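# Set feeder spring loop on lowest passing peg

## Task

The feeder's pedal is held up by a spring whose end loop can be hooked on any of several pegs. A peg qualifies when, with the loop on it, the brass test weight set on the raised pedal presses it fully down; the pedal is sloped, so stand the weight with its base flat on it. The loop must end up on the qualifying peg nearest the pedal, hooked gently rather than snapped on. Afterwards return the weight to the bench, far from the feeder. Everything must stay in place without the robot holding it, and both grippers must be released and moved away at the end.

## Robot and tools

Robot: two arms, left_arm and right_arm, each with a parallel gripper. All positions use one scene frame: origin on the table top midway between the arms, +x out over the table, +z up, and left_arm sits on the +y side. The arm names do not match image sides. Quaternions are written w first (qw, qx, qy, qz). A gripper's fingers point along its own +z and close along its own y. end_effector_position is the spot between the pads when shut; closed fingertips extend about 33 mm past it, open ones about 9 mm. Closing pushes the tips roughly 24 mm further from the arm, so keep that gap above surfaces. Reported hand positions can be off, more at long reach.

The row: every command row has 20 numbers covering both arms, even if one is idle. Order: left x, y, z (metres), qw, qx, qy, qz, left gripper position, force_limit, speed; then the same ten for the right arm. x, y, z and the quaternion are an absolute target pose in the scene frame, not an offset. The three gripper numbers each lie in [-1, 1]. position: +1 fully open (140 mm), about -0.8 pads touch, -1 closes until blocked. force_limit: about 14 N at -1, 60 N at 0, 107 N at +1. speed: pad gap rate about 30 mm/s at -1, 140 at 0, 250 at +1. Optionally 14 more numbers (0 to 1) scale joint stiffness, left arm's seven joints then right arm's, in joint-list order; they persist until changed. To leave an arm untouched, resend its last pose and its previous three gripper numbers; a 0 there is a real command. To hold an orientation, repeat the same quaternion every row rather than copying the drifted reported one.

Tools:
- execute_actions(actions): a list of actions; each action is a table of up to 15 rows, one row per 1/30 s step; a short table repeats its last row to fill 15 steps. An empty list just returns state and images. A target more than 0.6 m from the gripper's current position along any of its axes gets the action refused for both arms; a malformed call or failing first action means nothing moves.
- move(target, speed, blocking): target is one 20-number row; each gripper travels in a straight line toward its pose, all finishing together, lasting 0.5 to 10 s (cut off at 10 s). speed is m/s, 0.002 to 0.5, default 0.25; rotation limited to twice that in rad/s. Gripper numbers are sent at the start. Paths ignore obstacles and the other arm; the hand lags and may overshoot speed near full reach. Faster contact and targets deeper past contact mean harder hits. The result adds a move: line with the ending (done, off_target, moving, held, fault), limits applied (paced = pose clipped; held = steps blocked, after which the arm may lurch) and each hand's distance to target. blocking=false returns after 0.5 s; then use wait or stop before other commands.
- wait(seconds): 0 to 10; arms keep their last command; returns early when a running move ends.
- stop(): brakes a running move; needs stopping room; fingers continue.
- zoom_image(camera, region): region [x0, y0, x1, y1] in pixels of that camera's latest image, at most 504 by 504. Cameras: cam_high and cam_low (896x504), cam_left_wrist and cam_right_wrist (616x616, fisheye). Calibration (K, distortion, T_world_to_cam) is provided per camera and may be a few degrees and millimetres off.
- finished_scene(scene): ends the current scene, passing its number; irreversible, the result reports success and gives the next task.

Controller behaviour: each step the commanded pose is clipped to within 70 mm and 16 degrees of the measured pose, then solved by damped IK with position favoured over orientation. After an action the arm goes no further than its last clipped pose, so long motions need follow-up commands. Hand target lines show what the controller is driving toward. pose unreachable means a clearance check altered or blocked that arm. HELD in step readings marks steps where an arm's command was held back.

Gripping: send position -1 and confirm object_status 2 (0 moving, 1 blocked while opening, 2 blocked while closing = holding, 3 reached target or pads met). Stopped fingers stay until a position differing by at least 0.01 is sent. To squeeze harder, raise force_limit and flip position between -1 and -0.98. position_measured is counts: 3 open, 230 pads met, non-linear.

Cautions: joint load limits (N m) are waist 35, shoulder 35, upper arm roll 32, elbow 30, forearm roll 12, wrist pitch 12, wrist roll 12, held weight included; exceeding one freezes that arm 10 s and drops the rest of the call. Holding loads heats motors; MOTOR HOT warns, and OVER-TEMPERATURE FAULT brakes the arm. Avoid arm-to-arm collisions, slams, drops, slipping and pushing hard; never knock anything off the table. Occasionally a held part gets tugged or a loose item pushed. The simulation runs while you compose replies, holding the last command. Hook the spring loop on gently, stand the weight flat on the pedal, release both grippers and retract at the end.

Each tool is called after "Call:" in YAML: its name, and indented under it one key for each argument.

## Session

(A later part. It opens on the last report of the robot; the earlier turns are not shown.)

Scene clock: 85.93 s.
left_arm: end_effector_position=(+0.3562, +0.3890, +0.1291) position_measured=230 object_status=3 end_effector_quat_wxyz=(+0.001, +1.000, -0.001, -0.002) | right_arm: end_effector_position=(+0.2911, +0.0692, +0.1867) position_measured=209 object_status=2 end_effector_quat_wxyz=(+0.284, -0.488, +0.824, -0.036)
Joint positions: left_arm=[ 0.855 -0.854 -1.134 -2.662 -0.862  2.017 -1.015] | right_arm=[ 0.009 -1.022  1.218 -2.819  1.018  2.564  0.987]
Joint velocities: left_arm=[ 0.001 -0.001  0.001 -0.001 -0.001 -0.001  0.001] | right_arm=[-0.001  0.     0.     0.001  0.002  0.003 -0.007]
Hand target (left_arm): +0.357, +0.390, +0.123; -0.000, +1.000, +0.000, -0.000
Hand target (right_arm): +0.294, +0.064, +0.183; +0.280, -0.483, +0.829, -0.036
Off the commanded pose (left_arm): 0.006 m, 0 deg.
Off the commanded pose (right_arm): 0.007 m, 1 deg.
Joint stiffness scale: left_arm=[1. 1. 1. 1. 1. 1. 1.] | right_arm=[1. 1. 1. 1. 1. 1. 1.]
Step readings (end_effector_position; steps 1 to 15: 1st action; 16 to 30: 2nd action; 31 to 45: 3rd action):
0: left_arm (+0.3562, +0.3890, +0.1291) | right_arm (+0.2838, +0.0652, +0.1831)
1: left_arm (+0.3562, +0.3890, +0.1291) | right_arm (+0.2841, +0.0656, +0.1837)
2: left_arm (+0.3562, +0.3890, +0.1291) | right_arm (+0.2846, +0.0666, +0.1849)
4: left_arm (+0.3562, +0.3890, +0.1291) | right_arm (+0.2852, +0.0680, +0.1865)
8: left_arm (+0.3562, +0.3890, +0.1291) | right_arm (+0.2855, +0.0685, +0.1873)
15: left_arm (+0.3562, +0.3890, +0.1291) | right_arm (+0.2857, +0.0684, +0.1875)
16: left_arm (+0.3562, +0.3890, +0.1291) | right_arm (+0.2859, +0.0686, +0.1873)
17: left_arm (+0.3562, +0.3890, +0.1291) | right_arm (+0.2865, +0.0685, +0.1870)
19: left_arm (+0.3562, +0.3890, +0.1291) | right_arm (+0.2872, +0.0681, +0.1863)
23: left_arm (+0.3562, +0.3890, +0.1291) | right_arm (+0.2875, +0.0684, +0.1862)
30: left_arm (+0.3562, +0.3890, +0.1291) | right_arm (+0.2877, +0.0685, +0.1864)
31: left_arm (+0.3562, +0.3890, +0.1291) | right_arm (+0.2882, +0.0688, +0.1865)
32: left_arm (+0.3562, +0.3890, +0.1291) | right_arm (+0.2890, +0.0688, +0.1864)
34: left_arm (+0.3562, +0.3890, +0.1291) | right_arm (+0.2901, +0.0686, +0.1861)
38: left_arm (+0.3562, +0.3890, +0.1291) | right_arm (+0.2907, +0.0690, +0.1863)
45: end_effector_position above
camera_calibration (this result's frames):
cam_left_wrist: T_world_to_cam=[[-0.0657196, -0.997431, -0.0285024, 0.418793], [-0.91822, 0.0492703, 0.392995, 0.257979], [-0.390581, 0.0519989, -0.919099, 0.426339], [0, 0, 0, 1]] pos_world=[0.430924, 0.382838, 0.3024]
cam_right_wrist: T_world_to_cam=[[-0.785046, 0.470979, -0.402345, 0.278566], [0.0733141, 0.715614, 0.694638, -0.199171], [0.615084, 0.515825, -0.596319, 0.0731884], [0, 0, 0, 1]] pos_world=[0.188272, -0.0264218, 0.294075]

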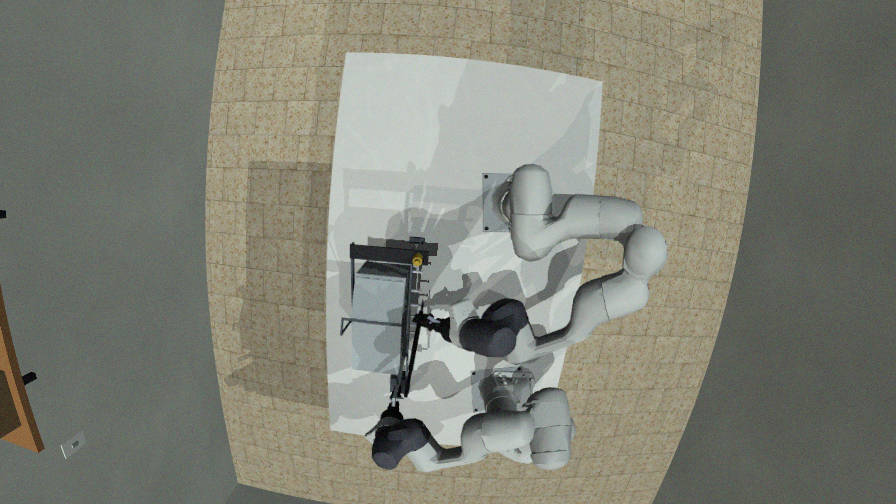

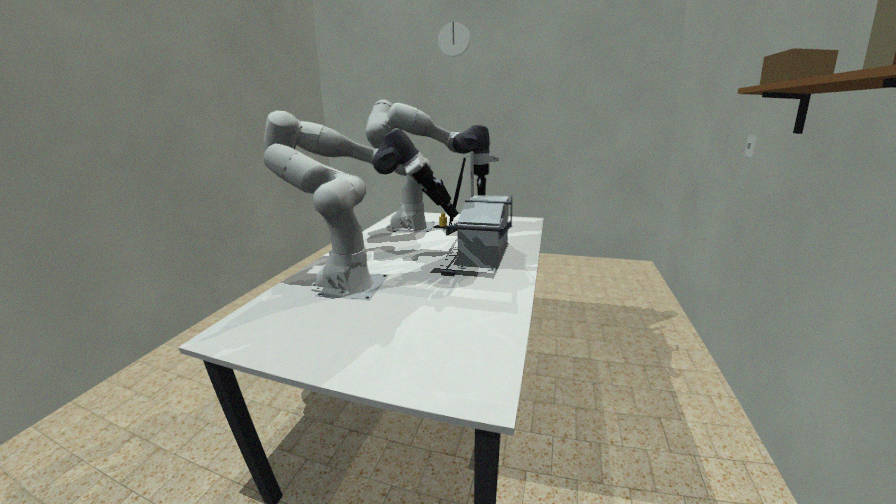

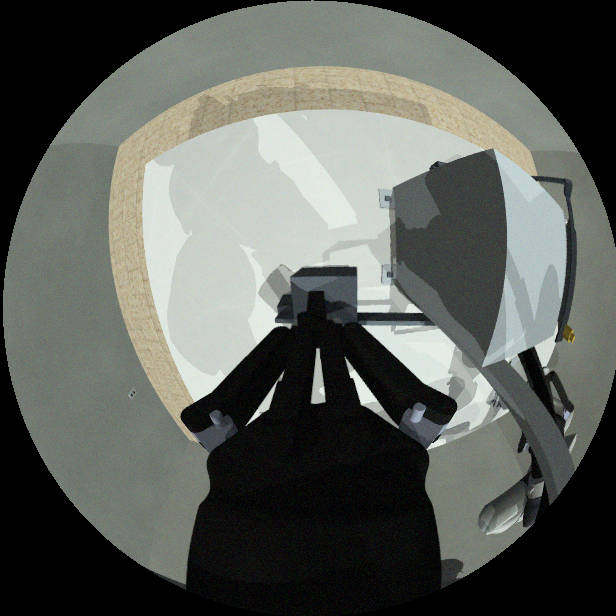

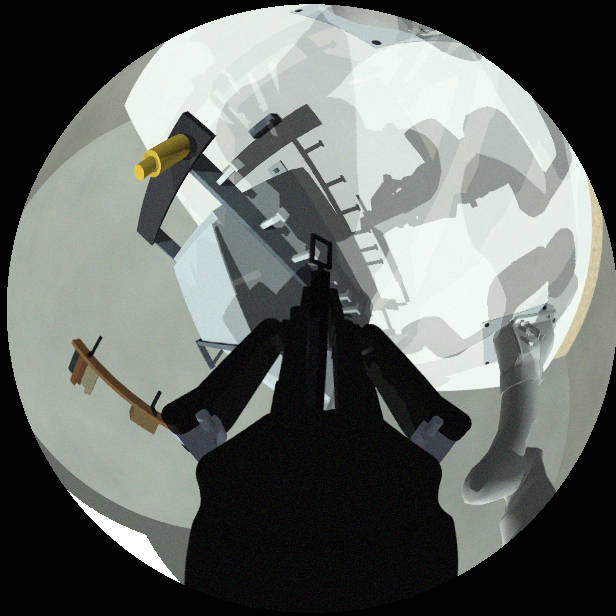

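Good. Nudge y back a little and advance.

Call:
execute_actions:
  actions:
    - [[0.357,0.39,0.123,0,1,0,0,-1,-1,0,0.298,0.062,0.1831,0.2799,-0.4825,0.8286,-0.0368,-0.98,0.3,-1]]
    - [[0.357,0.39,0.123,0,1,0,0,-1,-1,0,0.302,0.062,0.1831,0.2799,-0.4825,0.8286,-0.0368,-0.98,0.3,-1]]
    - [[0.357,0.39,0.123,0,1,0,0,-1,-1,0,0.306,0.062,0.1831,0.2799,-0.4825,0.8286,-0.0368,-0.98,0.3,-1]]
    - [[0.357,0.39,0.123,0,1,0,0,-1,-1,0,0.310,0.062,0.1831,0.2799,-0.4825,0.8286,-0.0368,-0.98,0.3,-1]]
    - [[0.357,0.39,0.123,0,1,0,0,-1,-1,0,0.314,0.062,0.1831,0.2799,-0.4825,0.8286,-0.0368,-0.98,0.3,-1]]

Call:
zoom_image:
  camera: "cam_right_wrist"
  region: [260, 210, 380, 330]

Scene clock: 88.90 s.
left_arm: end_effector_position=(+0.3562, +0.3890, +0.1292) position_measured=230 object_status=3 end_effector_quat_wxyz=(+0.001, +1.000, -0.001, -0.002) | right_arm: end_effector_position=(+0.3085, +0.0694, +0.1856) position_measured=209 object_status=2 end_effector_quat_wxyz=(+0.282, -0.498, +0.819, -0.038)
Joint positions: left_arm=[ 0.858 -0.858 -1.136 -2.661 -0.865  2.014 -1.012] | right_arm=[-0.055 -0.979  1.226 -2.797  1.036  2.592  0.904]
Joint velocities: left_arm=[ 0.001 -0.002  0.    -0.    -0.001 -0.001  0.001] | right_arm=[-0.007 -0.001  0.003  0.002  0.014 -0.    -0.018]
Hand target (left_arm): +0.357, +0.390, +0.123; -0.000, +1.000, +0.000, -0.000
Hand target (right_arm): +0.314, +0.062, +0.183; +0.280, -0.483, +0.829, -0.036
Off the commanded pose (left_arm): 0.006 m, 0 deg.
Off the commanded pose (right_arm): 0.010 m, 2 deg.
Joint stiffness scale: left_arm=[1. 1. 1. 1. 1. 1. 1.] | right_arm=[1. 1. 1. 1. 1. 1. 1.]
Step readings (end_effector_position; steps 1 to 15: 1st action; 16 to 30: 2nd action; 31 to 45: 3rd action; 46 to 60: 4th action; 61 to 75: 5th action):
0: left_arm (+0.3562, +0.3890, +0.1291) | right_arm (+0.2913, +0.0692, +0.1868)
1: left_arm (+0.3562, +0.3890, +0.1291) | right_arm (+0.2917, +0.0692, +0.1868)
2: left_arm (+0.3562, +0.3890, +0.1291) | right_arm (+0.2924, +0.0688, +0.1865)
4: left_arm (+0.3562, +0.3890, +0.1291) | right_arm (+0.2933, +0.0682, +0.1860)
8: left_arm (+0.3562, +0.3890, +0.1291) | right_arm (+0.2939, +0.0680, +0.1859)
15: left_arm (+0.3562, +0.3890, +0.1291) | right_arm (+0.2943, +0.0681, +0.1862)
16: left_arm (+0.3562, +0.3890, +0.1291) | right_arm (+0.2948, +0.0684, +0.1863)
17: left_arm (+0.3562, +0.3890, +0.1291) | right_arm (+0.2956, +0.0684, +0.1862)
19: left_arm (+0.3562, +0.3890, +0.1291) | right_arm (+0.2967, +0.0681, +0.1859)
23: left_arm (+0.3562, +0.3890, +0.1291) | right_arm (+0.2974, +0.0684, +0.1860)
30: left_arm (+0.3562, +0.3890, +0.1291) | right_arm (+0.2978, +0.0685, +0.1864)
31: left_arm (+0.3562, +0.3890, +0.1291) | right_arm (+0.2983, +0.0688, +0.1864)
32: left_arm (+0.3562, +0.3890, +0.1291) | right_arm (+0.2991, +0.0689, +0.1864)
34: left_arm (+0.3562, +0.3890, +0.1291) | right_arm (+0.3003, +0.0685, +0.1861)
38: left_arm (+0.3562, +0.3890, +0.1291) | right_arm (+0.3011, +0.0687, +0.1862)
45: left_arm (+0.3562, +0.3890, +0.1291) | right_arm (+0.3014, +0.0688, +0.1864)
46: left_arm (+0.3562, +0.3890, +0.1291) | right_arm (+0.3019, +0.0691, +0.1864)
47: left_arm (+0.3562, +0.3890, +0.1291) | right_arm (+0.3027, +0.0692, +0.1864)
49: left_arm (+0.3562, +0.3890, +0.1291) | right_arm (+0.3040, +0.0688, +0.1861)
53: left_arm (+0.3562, +0.3890, +0.1291) | right_arm (+0.3047, +0.0689, +0.1860)
60: left_arm (+0.3562, +0.3890, +0.1291) | right_arm (+0.3049, +0.0691, +0.1860)
61: left_arm (+0.3562, +0.3890, +0.1291) | right_arm (+0.3054, +0.0694, +0.1860)
62: left_arm (+0.3562, +0.3890, +0.1291) | right_arm (+0.3062, +0.0694, +0.1860)
64: left_arm (+0.3562, +0.3890, +0.1291) | right_arm (+0.3075, +0.0691, +0.1859)
68: left_arm (+0.3562, +0.3890, +0.1292) | right_arm (+0.3083, +0.0692, +0.1858)
75: end_effector_position above
camera_calibration (this result's frames):
cam_left_wrist: T_world_to_cam=[[-0.0656962, -0.997433, -0.0284733, 0.418778], [-0.918253, 0.0492644, 0.392919, 0.25801], [-0.390507, 0.0519589, -0.919132, 0.426354], [0, 0, 0, 1]] pos_world=[0.430925, 0.38284, 0.302423]
cam_right_wrist: T_world_to_cam=[[-0.794179, 0.449723, -0.408691, 0.297144], [0.0581882, 0.725728, 0.685516, -0.19416], [0.604891, 0.520642, -0.602527, 0.0656967], [0, 0, 0, 1]] pos_world=[0.207544, -0.0269297, 0.294124]

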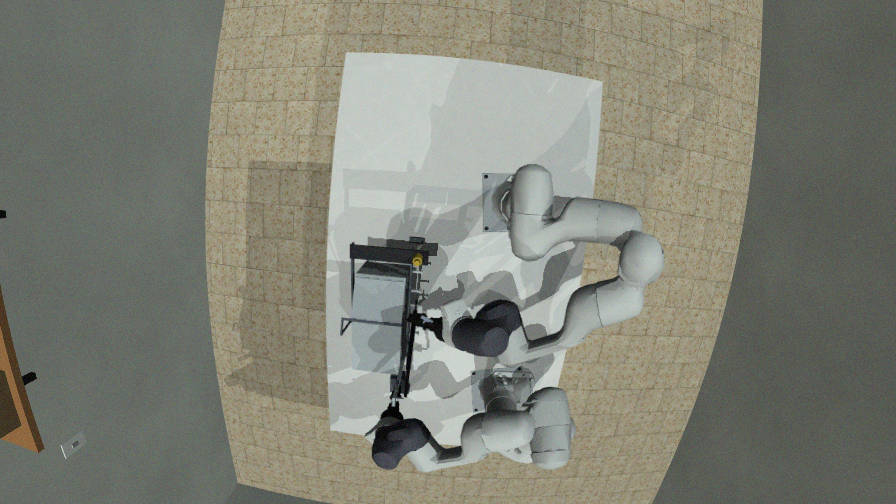

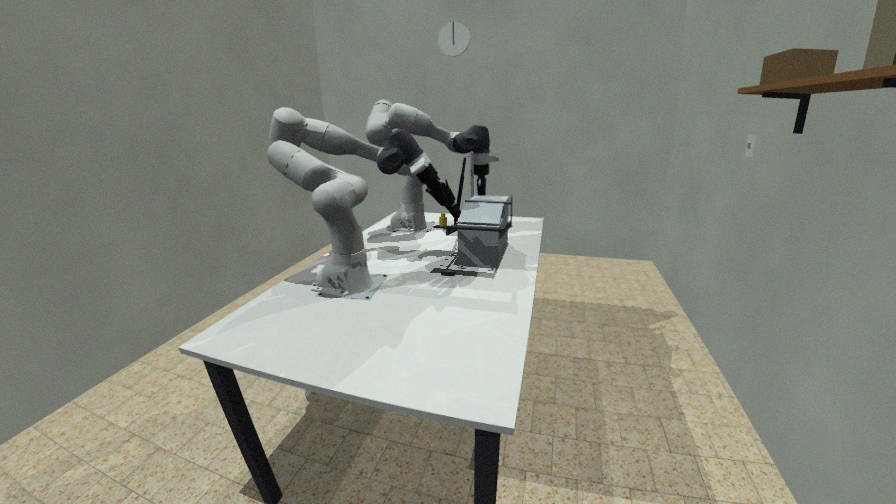

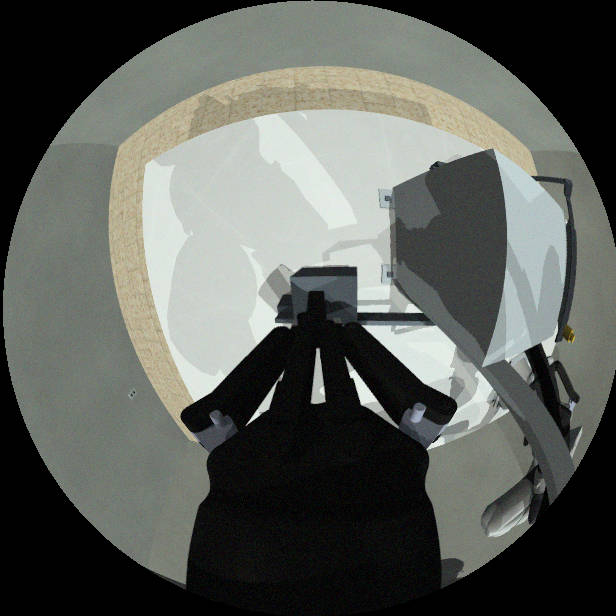

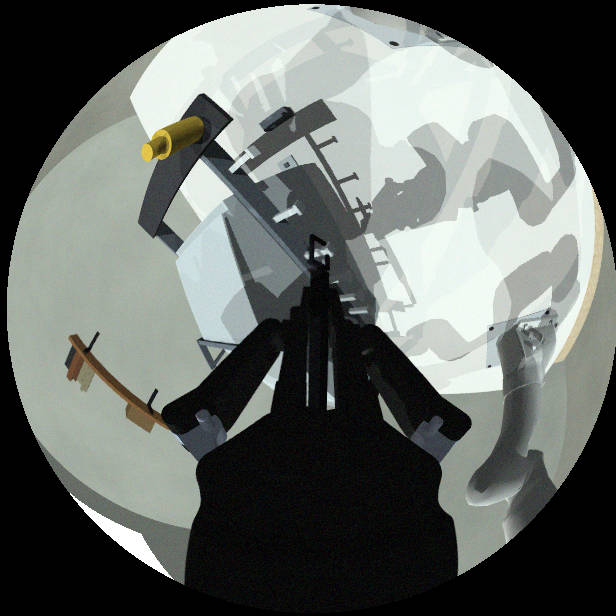

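Region (260, 210, 380, 330) of cam_right_wrist's 616x616 image, scaled by 4.200, with more detail than that image has.

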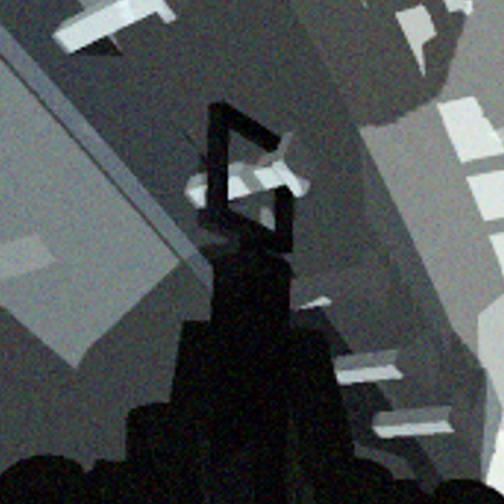

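Call:
execute_actions:
  actions:
    - [[0.357,0.39,0.123,0,1,0,0,-1,-1,0,0.314,0.0635,0.185,0.2799,-0.4825,0.8286,-0.0368,-0.98,0.3,-1]]
    - [[0.357,0.39,0.123,0,1,0,0,-1,-1,0,0.314,0.065,0.187,0.2799,-0.4825,0.8286,-0.0368,-0.98,0.3,-1]]
    - [[0.357,0.39,0.123,0,1,0,0,-1,-1,0,0.314,0.0665,0.189,0.28,-0.486,0.826,-0.037,-0.98,0.3,-1]]
    - [[0.357,0.39,0.123,0,1,0,0,-1,-1,0,0.313,0.0685,0.190,0.281,-0.49,0.824,-0.038,-0.98,0.3,-1]]
    - [[0.357,0.39,0.123,0,1,0,0,-1,-1,0,0.312,0.071,0.191,0.282,-0.495,0.821,-0.038,-0.98,0.3,-1]]
    - [[0.357,0.39,0.123,0,1,0,0,-1,-1,0,0.311,0.0735,0.192,0.282,-0.5,0.818,-0.04,-0.98,0.3,-1]]

Call:
zoom_image:
  camera: "cam_right_wrist"
  region: [260, 210, 380, 330]

Scene clock: 92.53 s.
left_arm: end_effector_position=(+0.3563, +0.3890, +0.1291) position_measured=230 object_status=3 end_effector_quat_wxyz=(+0.001, +1.000, -0.001, -0.002) | right_arm: end_effector_position=(+0.3084, +0.0749, +0.1910) position_measured=209 object_status=2 end_effector_quat_wxyz=(+0.281, -0.507, +0.814, -0.041)
Joint positions: left_arm=[ 0.861 -0.863 -1.138 -2.661 -0.87   2.01  -1.009] | right_arm=[-0.068 -0.994  1.224 -2.777  1.031  2.567  0.889]
Joint velocities: left_arm=[ 0.001 -0.001 -0.     0.001 -0.001 -0.001  0.   ] | right_arm=[-0.     0.     0.    -0.     0.    -0.    -0.002]
Hand target (left_arm): +0.357, +0.390, +0.123; -0.000, +1.000, +0.000, -0.000
Hand target (right_arm): +0.311, +0.073, +0.192; +0.282, -0.500, +0.818, -0.040
Off the commanded pose (left_arm): 0.006 m, 0 deg.
Off the commanded pose (right_arm): 0.003 m, 1 deg.
Joint stiffness scale: left_arm=[1. 1. 1. 1. 1. 1. 1.] | right_arm=[1. 1. 1. 1. 1. 1. 1.]
Step readings (end_effector_position; steps 1 to 15: 1st action; 16 to 30: 2nd action; 31 to 45: 3rd action; 46 to 60: 4th action; 61 to 75: 5th action; 76 to 90: 6th action):
0: left_arm (+0.3562, +0.3890, +0.1292) | right_arm (+0.3086, +0.0694, +0.1856)
1: left_arm (+0.3562, +0.3890, +0.1292) | right_arm (+0.3088, +0.0697, +0.1859)
2: left_arm (+0.3562, +0.3890, +0.1292) | right_arm (+0.3090, +0.0703, +0.1865)
4: left_arm (+0.3562, +0.3890, +0.1292) | right_arm (+0.3092, +0.0712, +0.1874)
8: left_arm (+0.3563, +0.3890, +0.1292) | right_arm (+0.3094, +0.0716, +0.1880)
15: left_arm (+0.3563, +0.3890, +0.1292) | right_arm (+0.3094, +0.0716, +0.1880)
16: left_arm (+0.3563, +0.3890, +0.1292) | right_arm (+0.3094, +0.0717, +0.1882)
17: left_arm (+0.3563, +0.3890, +0.1292) | right_arm (+0.3094, +0.0722, +0.1887)
19: left_arm (+0.3563, +0.3890, +0.1292) | right_arm (+0.3093, +0.0730, +0.1893)
23: left_arm (+0.3563, +0.3890, +0.1292) | right_arm (+0.3093, +0.0733, +0.1897)
30: left_arm (+0.3563, +0.3890, +0.1292) | right_arm (+0.3093, +0.0731, +0.1898)
31: left_arm (+0.3563, +0.3890, +0.1292) | right_arm (+0.3092, +0.0733, +0.1899)
32: left_arm (+0.3563, +0.3890, +0.1292) | right_arm (+0.3092, +0.0738, +0.1903)
34: left_arm (+0.3563, +0.3890, +0.1292) | right_arm (+0.3091, +0.0744, +0.1909)
38: left_arm (+0.3563, +0.3890, +0.1292) | right_arm (+0.3090, +0.0745, +0.1910)
45: left_arm (+0.3563, +0.3890, +0.1292) | right_arm (+0.3091, +0.0744, +0.1911)
46: left_arm (+0.3563, +0.3890, +0.1292) | right_arm (+0.3090, +0.0745, +0.1911)
47: left_arm (+0.3563, +0.3890, +0.1292) | right_arm (+0.3089, +0.0745, +0.1911)
49: left_arm (+0.3563, +0.3890, +0.1292) | right_arm (+0.3088, +0.0745, +0.1911)
53: left_arm (+0.3563, +0.3890, +0.1292) | right_arm (+0.3088, +0.0745, +0.1911)
60: left_arm (+0.3563, +0.3890, +0.1292) | right_arm (+0.3087, +0.0745, +0.1912)
61: left_arm (+0.3563, +0.3890, +0.1292) | right_arm (+0.3087, +0.0745, +0.1912)
62: left_arm (+0.3563, +0.3890, +0.1292) | right_arm (+0.3087, +0.0745, +0.1912)
64: left_arm (+0.3563, +0.3890, +0.1292) | right_arm (+0.3086, +0.0746, +0.1912)
68: left_arm (+0.3563, +0.3890, +0.1292) | right_arm (+0.3086, +0.0746, +0.1911)
75: left_arm (+0.3563, +0.3890, +0.1292) | right_arm (+0.3086, +0.0746, +0.1911)
76: left_arm (+0.3563, +0.3890, +0.1292) | right_arm (+0.3086, +0.0747, +0.1911)
77: left_arm (+0.3563, +0.3890, +0.1291) | right_arm (+0.3085, +0.0748, +0.1911)
79: left_arm (+0.3563, +0.3890, +0.1291) | right_arm (+0.3085, +0.0748, +0.1911)
83: left_arm (+0.3563, +0.3890, +0.1291) | right_arm (+0.3085, +0.0749, +0.1910)
90: end_effector_position above
camera_calibration (this result's frames):
cam_left_wrist: T_world_to_cam=[[-0.0656813, -0.997434, -0.0284806, 0.418783], [-0.918294, 0.0492533, 0.392823, 0.258061], [-0.390412, 0.0519547, -0.919173, 0.426334], [0, 0, 0, 1]] pos_world=[0.430928, 0.382848, 0.302429]
cam_right_wrist: T_world_to_cam=[[-0.800102, 0.432391, -0.415783, 0.301286], [0.0436928, 0.733294, 0.678507, -0.19664], [0.598271, 0.524707, -0.605602, 0.0684585], [0, 0, 0, 1]] pos_world=[0.208695, -0.0219992, 0.30015]

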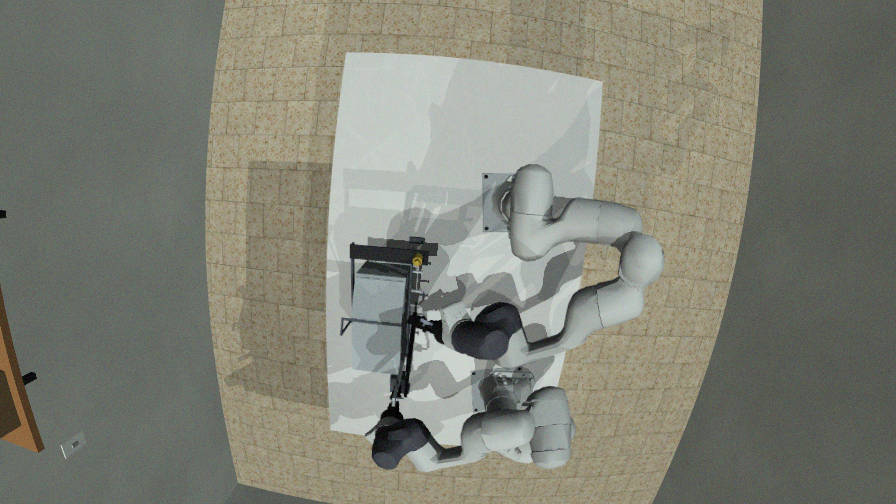

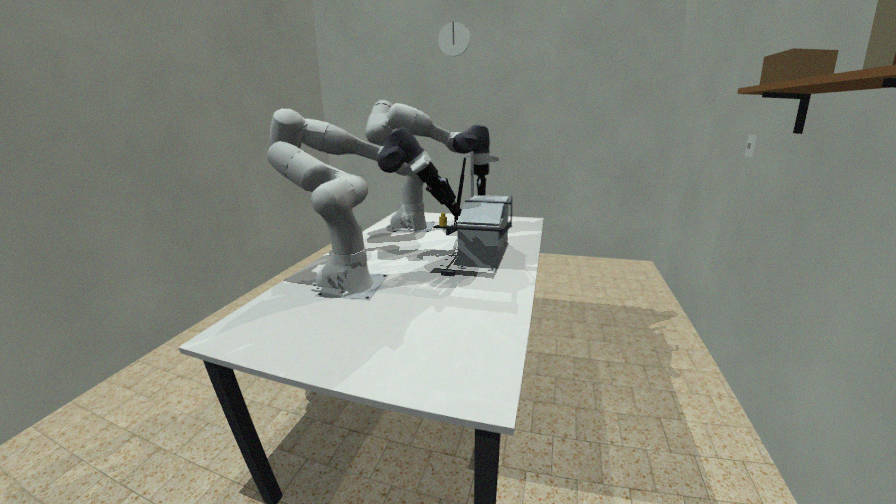

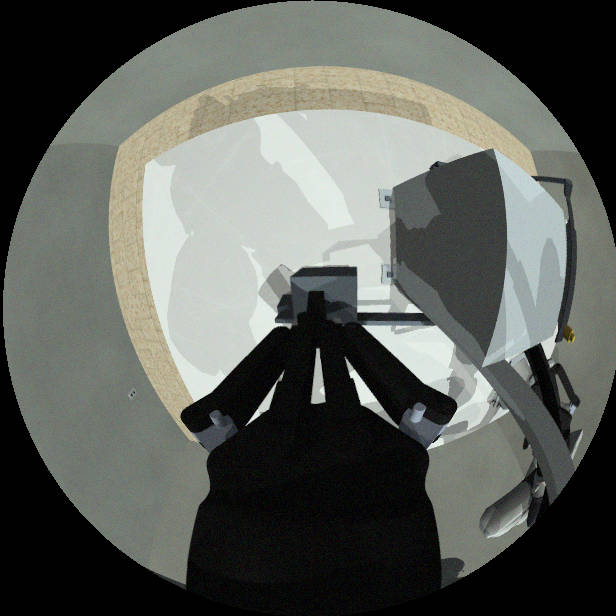

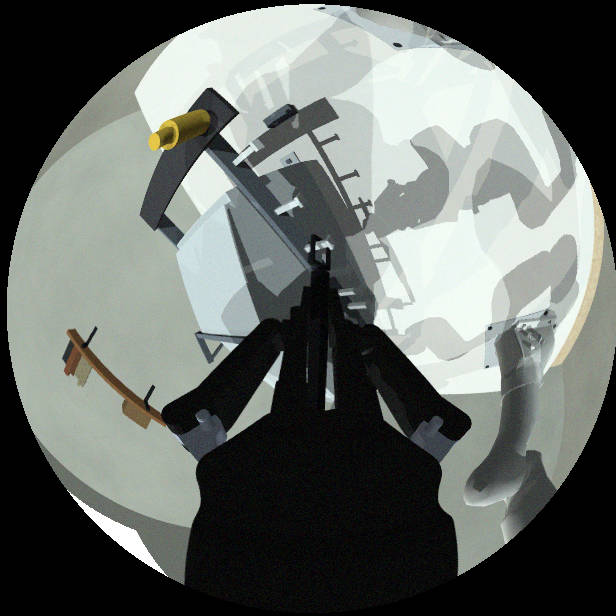

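Region (260, 210, 380, 330) of cam_right_wrist's 616x616 image, scaled by 4.200, with more detail than that image has.

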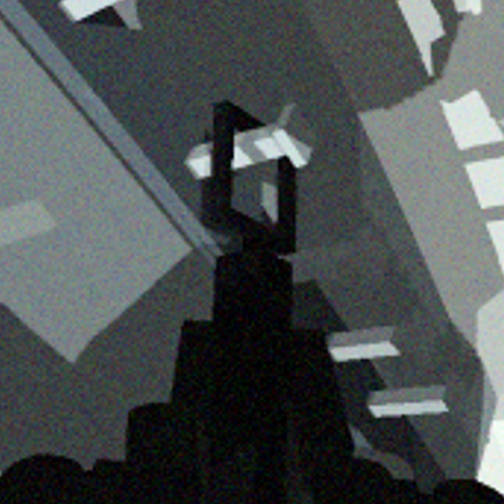

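Call:
execute_actions:
  actions:
    - [[0.357,0.39,0.126,0,1,0,0,-1,-1,0,0.3085,0.075,0.191,0.281,-0.507,0.814,-0.041,-0.4,0.3,-1]]
    - [[0.357,0.39,0.129,0,1,0,0,-1,-1,0,0.3085,0.075,0.191,0.281,-0.507,0.814,-0.041,-0.4,0.3,-1]]
    - [[0.357,0.39,0.132,0,1,0,0,-1,-1,0,0.3085,0.075,0.191,0.281,-0.507,0.814,-0.041,-0.4,0.3,-1]]
    - [[0.357,0.39,0.135,0,1,0,0,-1,-1,0,0.3085,0.075,0.191,0.281,-0.507,0.814,-0.041,-0.4,0.3,-1]]

Call:
wait:
  seconds: 1.5

Call:
zoom_image:
  camera: "cam_low"
  region: [420, 180, 480, 240]

Scene clock: 94.97 s.
left_arm: end_effector_position=(+0.3574, +0.3905, +0.1340) position_measured=230 object_status=3 end_effector_quat_wxyz=(+0.000, +1.000, -0.000, +0.001) | right_arm: end_effector_position=(+0.3083, +0.0750, +0.1908) position_measured=179 object_status=3 end_effector_quat_wxyz=(+0.281, -0.508, +0.814, -0.041)
Joint positions: left_arm=[ 0.86  -0.873 -1.126 -2.658 -0.865  2.001 -1.009] | right_arm=[-0.068 -0.994  1.225 -2.776  1.031  2.566  0.887]
Joint velocities: left_arm=[ 0.     0.002  0.    -0.001  0.001 -0.002 -0.   ] | right_arm=[-0.001  0.002 -0.     0.001 -0.001  0.001  0.001]
Hand target (left_arm): +0.357, +0.390, +0.135; +0.000, +1.000, +0.000, +0.000
Hand target (right_arm): +0.309, +0.075, +0.191; +0.281, -0.507, +0.814, -0.041
Off the commanded pose (left_arm): 0.001 m, 0 deg.
Off the commanded pose (right_arm): 0.000 m, 0 deg.
Joint stiffness scale: left_arm=[1. 1. 1. 1. 1. 1. 1.] | right_arm=[1. 1. 1. 1. 1. 1. 1.]
Step readings (end_effector_position; steps 1 to 15: 1st action; 16 to 30: 2nd action; 31 to 45: 3rd action; 46 to 60: 4th action):
0: left_arm (+0.3563, +0.3890, +0.1292) | right_arm (+0.3084, +0.0749, +0.1910)
1: left_arm (+0.3562, +0.3890, +0.1293) | right_arm (+0.3084, +0.0749, +0.1910)
2: left_arm (+0.3562, +0.3890, +0.1294) | right_arm (+0.3083, +0.0750, +0.1909)
4: left_arm (+0.3561, +0.3890, +0.1294) | right_arm (+0.3083, +0.0750, +0.1908)
8: left_arm (+0.3561, +0.3890, +0.1294) | right_arm (+0.3083, +0.0750, +0.1908)
15: left_arm (+0.3561, +0.3890, +0.1294) | right_arm (+0.3083, +0.0750, +0.1908)
16: left_arm (+0.3561, +0.3890, +0.1296) | right_arm (+0.3083, +0.0750, +0.1908)
17: left_arm (+0.3560, +0.3891, +0.1297) | right_arm (+0.3083, +0.0750, +0.1908)
19: left_arm (+0.3560, +0.3891, +0.1297) | right_arm (+0.3083, +0.0750, +0.1908)
23: left_arm (+0.3560, +0.3891, +0.1298) | right_arm (+0.3083, +0.0750, +0.1908)
30: left_arm (+0.3560, +0.3891, +0.1298) | right_arm (+0.3083, +0.0750, +0.1908)
31: left_arm (+0.3561, +0.3892, +0.1301) | right_arm (+0.3083, +0.0750, +0.1908)
32: left_arm (+0.3563, +0.3894, +0.1304) | right_arm (+0.3083, +0.0750, +0.1908)
34: left_arm (+0.3565, +0.3897, +0.1307) | right_arm (+0.3083, +0.0750, +0.1908)
38: left_arm (+0.3566, +0.3898, +0.1308) | right_arm (+0.3083, +0.0750, +0.1908)
45: left_arm (+0.3566, +0.3898, +0.1309) | right_arm (+0.3083, +0.0750, +0.1908)
46: left_arm (+0.3566, +0.3899, +0.1314) | right_arm (+0.3083, +0.0750, +0.1908)
47: left_arm (+0.3570, +0.3902, +0.1323) | right_arm (+0.3083, +0.0750, +0.1908)
49: left_arm (+0.3577, +0.3905, +0.1335) | right_arm (+0.3083, +0.0750, +0.1908)
53: left_arm (+0.3577, +0.3906, +0.1340) | right_arm (+0.3083, +0.0750, +0.1908)
60: end_effector_position above
camera_calibration (this result's frames):
cam_left_wrist: T_world_to_cam=[[-0.0637554, -0.997481, -0.0311013, 0.42019], [-0.920353, 0.0467189, 0.388288, 0.259473], [-0.385857, 0.0533796, -0.921013, 0.429242], [0, 0, 0, 1]] pos_world=[0.431222, 0.384096, 0.307656]
cam_right_wrist: T_world_to_cam=[[-0.8008, 0.430119, -0.416795, 0.301624], [0.0420019, 0.734513, 0.677294, -0.195866], [0.597458, 0.524871, -0.606263, 0.0687642], [0, 0, 0, 1]] pos_world=[0.208684, -0.0219603, 0.300064]

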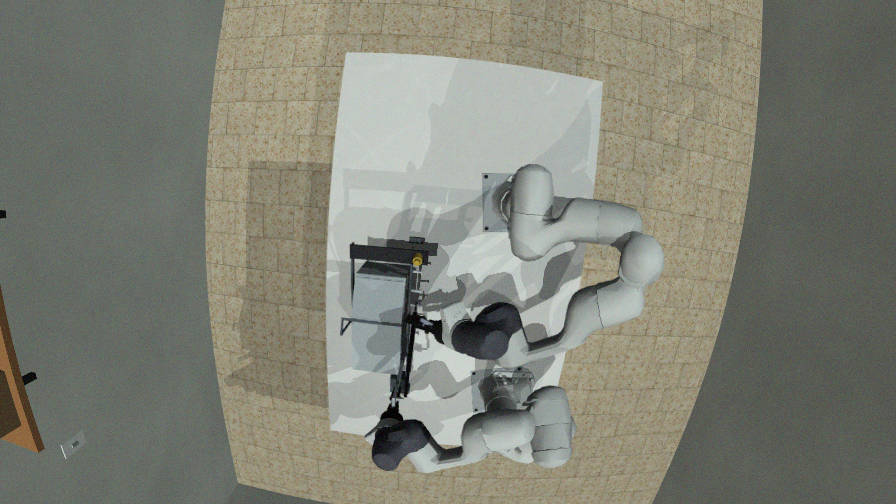

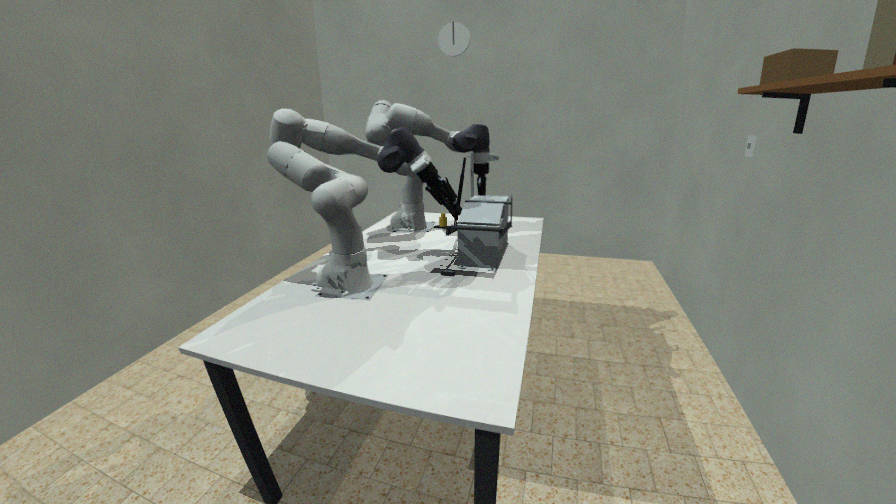

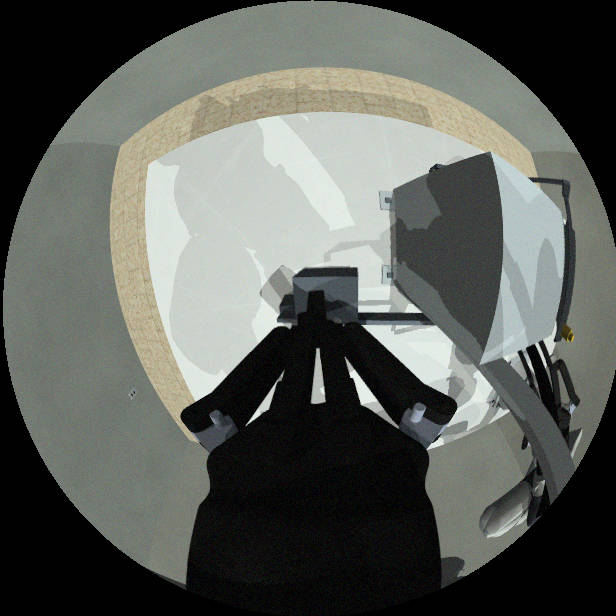

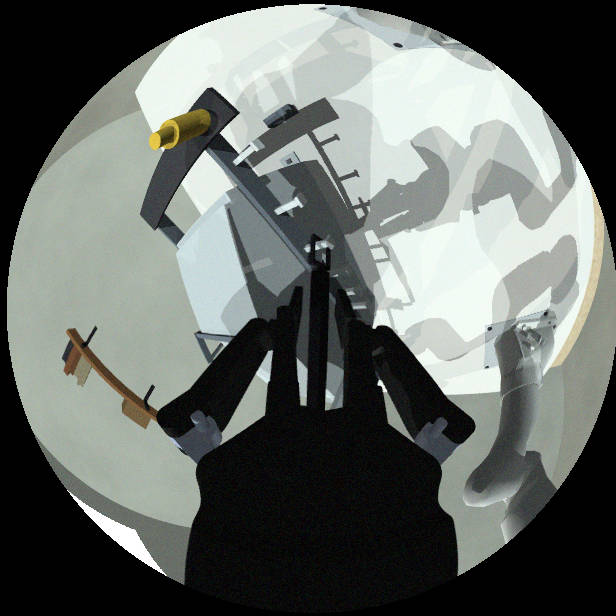

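Scene clock: 96.47 s.
left_arm: end_effector_position=(+0.3574, +0.3904, +0.1341) position_measured=230 object_status=3 end_effector_quat_wxyz=(+0.000, +1.000, -0.001, +0.001) | right_arm: end_effector_position=(+0.3083, +0.0750, +0.1908) position_measured=179 object_status=3 end_effector_quat_wxyz=(+0.281, -0.508, +0.814, -0.041)
Joint positions: left_arm=[ 0.86  -0.873 -1.126 -2.657 -0.865  2.    -1.009] | right_arm=[-0.068 -0.994  1.225 -2.776  1.031  2.566  0.887]
Joint velocities: left_arm=[ 0.001  0.    -0.001  0.002 -0.001 -0.001 -0.002] | right_arm=[ 0.001  0.001  0.    -0.001 -0.001 -0.001 -0.001]
Hand target (left_arm): +0.357, +0.390, +0.135; +0.000, +1.000, +0.000, +0.000
Hand target (right_arm): +0.309, +0.075, +0.191; +0.281, -0.507, +0.814, -0.041
Off the commanded pose (left_arm): 0.001 m, 0 deg.
Off the commanded pose (right_arm): 0.000 m, 0 deg.
Joint stiffness scale: left_arm=[1. 1. 1. 1. 1. 1. 1.] | right_arm=[1. 1. 1. 1. 1. 1. 1.]
wait: 1.50 s; at rest by 0.17 s
camera_calibration (this result's frames):
cam_left_wrist: T_world_to_cam=[[-0.0639727, -0.997469, -0.0310366, 0.420155], [-0.920285, 0.0469366, 0.388424, 0.259306], [-0.385984, 0.053411, -0.920958, 0.429334], [0, 0, 0, 1]] pos_world=[0.43123, 0.383989, 0.307718]
cam_right_wrist: T_world_to_cam=[[-0.8008, 0.430119, -0.416795, 0.301624], [0.0420018, 0.734513, 0.677294, -0.195866], [0.597458, 0.524871, -0.606263, 0.0687642], [0, 0, 0, 1]] pos_world=[0.208684, -0.0219602, 0.300064]

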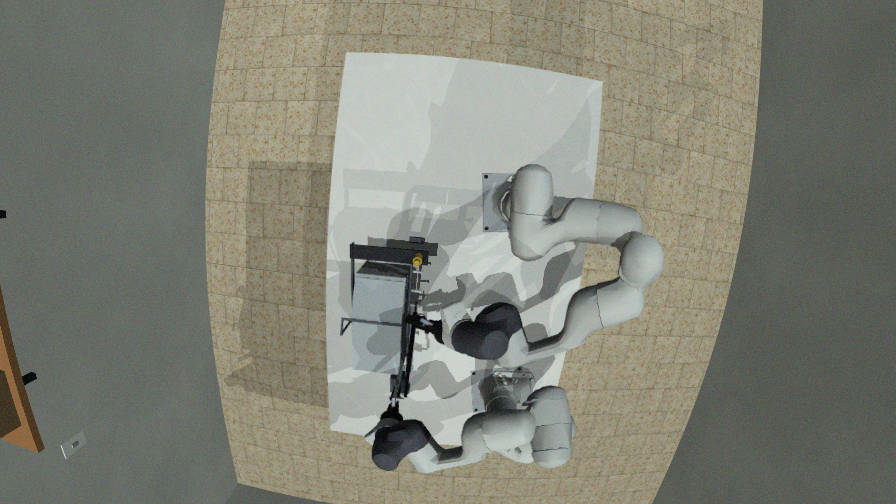

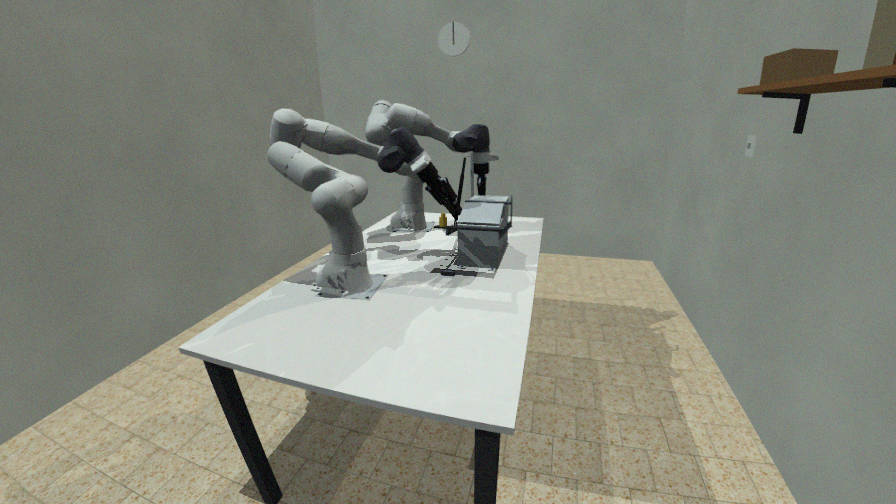

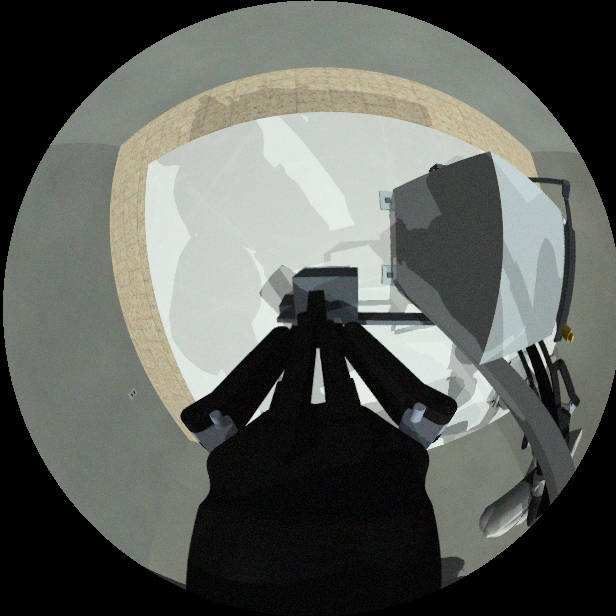

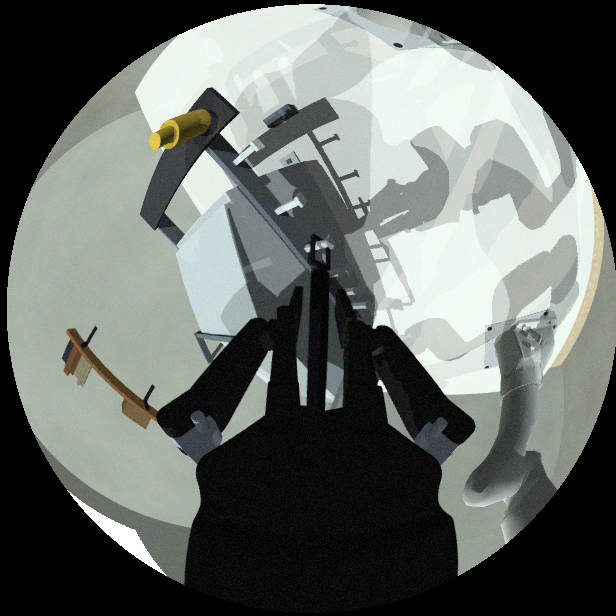

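Region (420, 180, 480, 240) of cam_low's 896x504 image, scaled by 8.400, with more detail than that image has.

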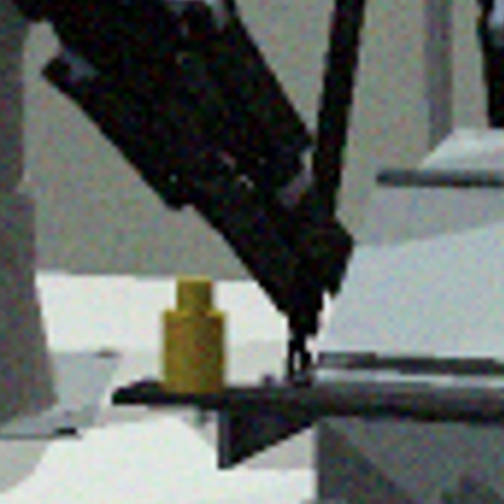

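Call:
execute_actions:
  actions:
    - [[0.357,0.39,0.130,0,1,0,0,-1,-1,0,0.3085,0.075,0.191,0.281,-0.495,0.821,-0.039,-0.4,0.3,-1]]
    - [[0.357,0.39,0.126,0,1,0,0,-1,-1,0,0.3085,0.075,0.191,0.281,-0.495,0.821,-0.039,-1,0.3,-0.8]]
    - [[0.357,0.39,0.123,0,1,0,0,-1,-1,0,0.3085,0.075,0.191,0.281,-0.495,0.821,-0.039,-1,0.3,-0.8]]
    - [[0.357,0.39,0.123,0,1,0,0,-1,-1,0,0.3085,0.070,0.187,0.281,-0.495,0.821,-0.039,-1,0.3,-0.8]]
    - [[0.357,0.39,0.123,0,1,0,0,-1,-1,0,0.3085,0.067,0.184,0.281,-0.495,0.821,-0.039,-1,0.3,-0.8]]
    - [[0.357,0.39,0.123,0,1,0,0,-1,-1,0,0.3085,0.064,0.1815,0.281,-0.495,0.821,-0.039,-1,0.3,-0.8]]
    - [[0.357,0.39,0.123,0,1,0,0,-1,-1,0,0.303,0.064,0.1815,0.281,-0.495,0.821,-0.039,-1,0.3,-0.8]]

Call:
zoom_image:
  camera: "cam_right_wrist"
  region: [260, 210, 380, 330]

Scene clock: 101.00 s.
left_arm: end_effector_position=(+0.3572, +0.3893, +0.1292) position_measured=230 object_status=3 end_effector_quat_wxyz=(+0.000, +1.000, -0.002, -0.000) | right_arm: end_effector_position=(+0.3037, +0.0692, +0.1862) position_measured=209 object_status=2 end_effector_quat_wxyz=(+0.287, -0.505, +0.813, -0.041)
Joint positions: left_arm=[ 0.866 -0.87  -1.142 -2.66  -0.876  2.008 -1.005] | right_arm=[-0.041 -1.015  1.237 -2.806  1.065  2.577  0.887]
Joint velocities: left_arm=[ 0.001  0.001  0.001  0.    -0.001  0.001  0.001] | right_arm=[ 0.001 -0.004 -0.    -0.001  0.002 -0.004  0.003]
Hand target (left_arm): +0.357, +0.390, +0.123; -0.000, +1.000, +0.000, -0.000
Hand target (right_arm): +0.303, +0.064, +0.182; +0.281, -0.495, +0.821, -0.039
Off the commanded pose (left_arm): 0.006 m, 0 deg.
Off the commanded pose (right_arm): 0.007 m, 2 deg.
Joint stiffness scale: left_arm=[1. 1. 1. 1. 1. 1. 1.] | right_arm=[1. 1. 1. 1. 1. 1. 1.]
Step readings (end_effector_position; steps 1 to 15: 1st action; 16 to 30: 2nd action; 31 to 45: 3rd action; 46 to 60: 4th action; 61 to 75: 5th action; 76 to 90: 6th action; 91 to 105: 7th action):
0: left_arm (+0.3574, +0.3904, +0.1341) | right_arm (+0.3083, +0.0750, +0.1908)
1: left_arm (+0.3574, +0.3903, +0.1336) | right_arm (+0.3084, +0.0749, +0.1909)
2: left_arm (+0.3570, +0.3900, +0.1328) | right_arm (+0.3087, +0.0748, +0.1912)
4: left_arm (+0.3564, +0.3896, +0.1316) | right_arm (+0.3089, +0.0749, +0.1915)
8: left_arm (+0.3564, +0.3894, +0.1310) | right_arm (+0.3089, +0.0749, +0.1916)
15: left_arm (+0.3565, +0.3894, +0.1309) | right_arm (+0.3088, +0.0749, +0.1915)
16: left_arm (+0.3567, +0.3894, +0.1303) | right_arm (+0.3088, +0.0749, +0.1915)
17: left_arm (+0.3568, +0.3894, +0.1297) | right_arm (+0.3088, +0.0749, +0.1915)
19: left_arm (+0.3569, +0.3894, +0.1296) | right_arm (+0.3088, +0.0749, +0.1915)
23: left_arm (+0.3570, +0.3894, +0.1296) | right_arm (+0.3087, +0.0749, +0.1915)
30: left_arm (+0.3570, +0.3894, +0.1296) | right_arm (+0.3077, +0.0759, +0.1910)
31: left_arm (+0.3570, +0.3893, +0.1293) | right_arm (+0.3077, +0.0759, +0.1910)
32: left_arm (+0.3571, +0.3893, +0.1293) | right_arm (+0.3077, +0.0760, +0.1910)
34: left_arm (+0.3571, +0.3893, +0.1292) | right_arm (+0.3076, +0.0760, +0.1910)
38: left_arm (+0.3571, +0.3893, +0.1292) | right_arm (+0.3076, +0.0760, +0.1910)
45: left_arm (+0.3572, +0.3893, +0.1292) | right_arm (+0.3076, +0.0760, +0.1910)
46: left_arm (+0.3572, +0.3893, +0.1292) | right_arm (+0.3075, +0.0758, +0.1908)
47: left_arm (+0.3572, +0.3893, +0.1292) | right_arm (+0.3070, +0.0756, +0.1904)
49: left_arm (+0.3572, +0.3893, +0.1292) | right_arm (+0.3066, +0.0756, +0.1902)
53: left_arm (+0.3572, +0.3893, +0.1292) | right_arm (+0.3066, +0.0757, +0.1904)
60: left_arm (+0.3572, +0.3893, +0.1292) | right_arm (+0.3067, +0.0759, +0.1905)
61: left_arm (+0.3572, +0.3893, +0.1292) | right_arm (+0.3066, +0.0755, +0.1902)
62: left_arm (+0.3572, +0.3893, +0.1292) | right_arm (+0.3065, +0.0746, +0.1894)
64: left_arm (+0.3572, +0.3893, +0.1292) | right_arm (+0.3065, +0.0733, +0.1882)
68: left_arm (+0.3572, +0.3893, +0.1292) | right_arm (+0.3066, +0.0729, +0.1878)
75: left_arm (+0.3572, +0.3893, +0.1292) | right_arm (+0.3066, +0.0730, +0.1878)
76: left_arm (+0.3572, +0.3893, +0.1292) | right_arm (+0.3065, +0.0727, +0.1875)
77: left_arm (+0.3572, +0.3893, +0.1292) | right_arm (+0.3064, +0.0718, +0.1868)
79: left_arm (+0.3572, +0.3893, +0.1292) | right_arm (+0.3064, +0.0705, +0.1857)
83: left_arm (+0.3572, +0.3893, +0.1292) | right_arm (+0.3065, +0.0700, +0.1853)
90: left_arm (+0.3572, +0.3893, +0.1292) | right_arm (+0.3064, +0.0701, +0.1852)
91: left_arm (+0.3572, +0.3893, +0.1292) | right_arm (+0.3060, +0.0698, +0.1852)
92: left_arm (+0.3572, +0.3893, +0.1292) | right_arm (+0.3051, +0.0697, +0.1854)
94: left_arm (+0.3572, +0.3893, +0.1292) | right_arm (+0.3041, +0.0701, +0.1861)
98: left_arm (+0.3572, +0.3893, +0.1292) | right_arm (+0.3039, +0.0695, +0.1863)
105: end_effector_position above
camera_calibration (this result's frames):
cam_left_wrist: T_world_to_cam=[[-0.0662201, -0.997347, -0.0302343, 0.419532], [-0.919269, 0.0491968, 0.390543, 0.259528], [-0.38802, 0.0536553, -0.920088, 0.425321], [0, 0, 0, 1]] pos_world=[0.43139, 0.38283, 0.30266]
cam_right_wrist: T_world_to_cam=[[-0.795199, 0.436791, -0.420562, 0.297035], [0.0386763, 0.728724, 0.683715, -0.188121], [0.605114, 0.527423, -0.596374, 0.0673259], [0, 0, 0, 1]] pos_world=[0.202738, -0.0281632, 0.293695]

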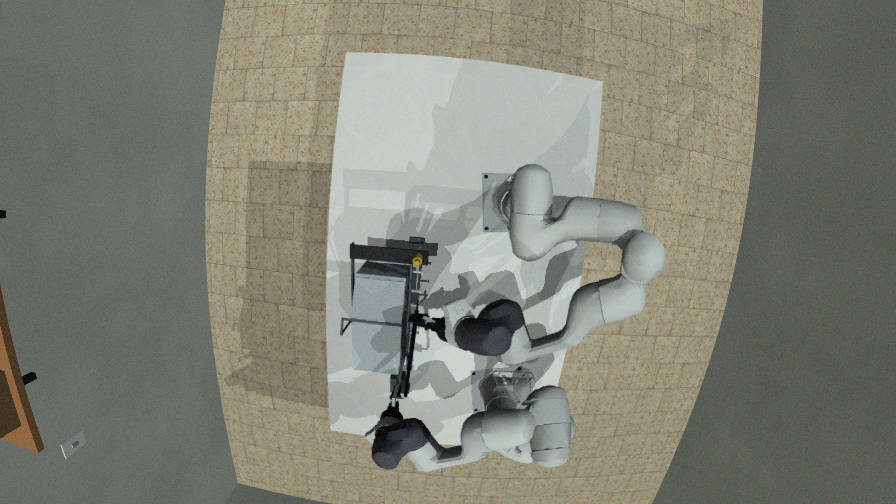

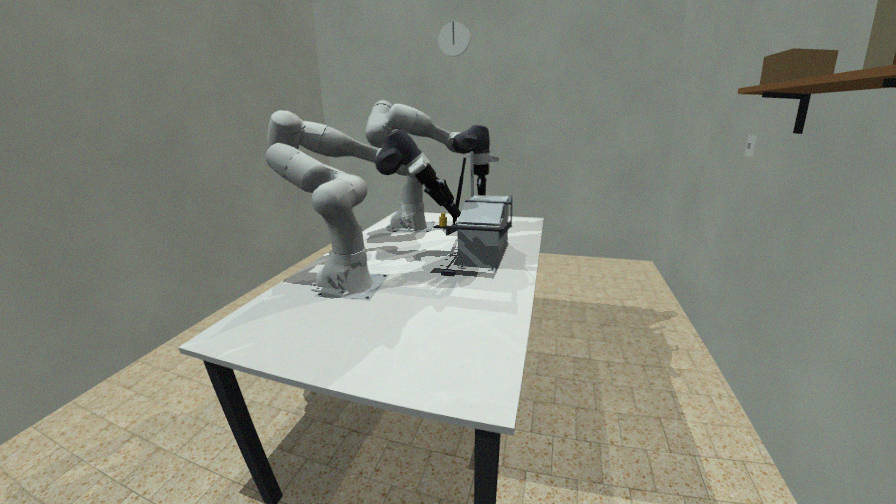

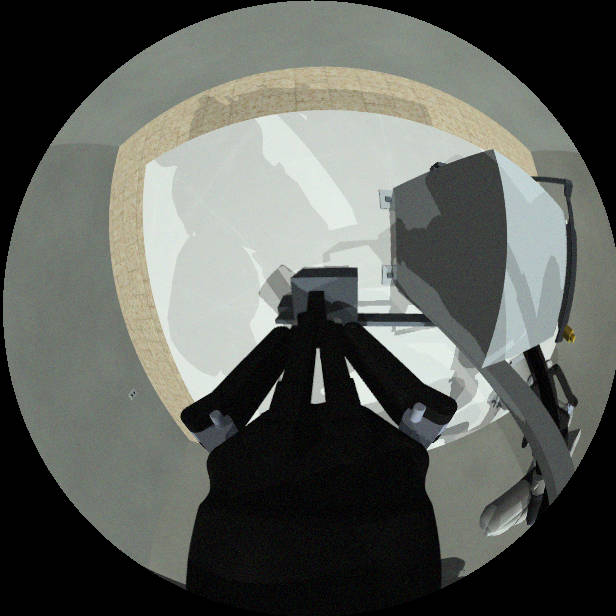

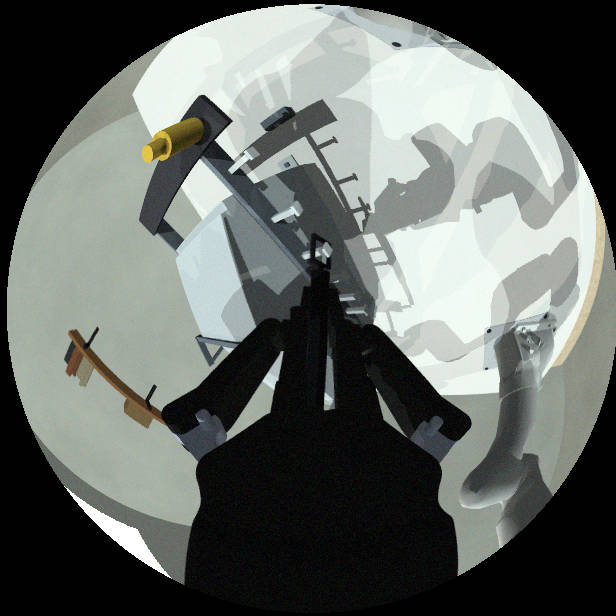

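Region (260, 210, 380, 330) of cam_right_wrist's 616x616 image, scaled by 4.200, with more detail than that image has.

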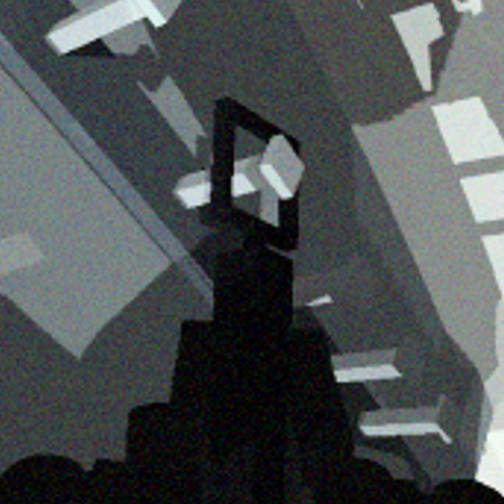

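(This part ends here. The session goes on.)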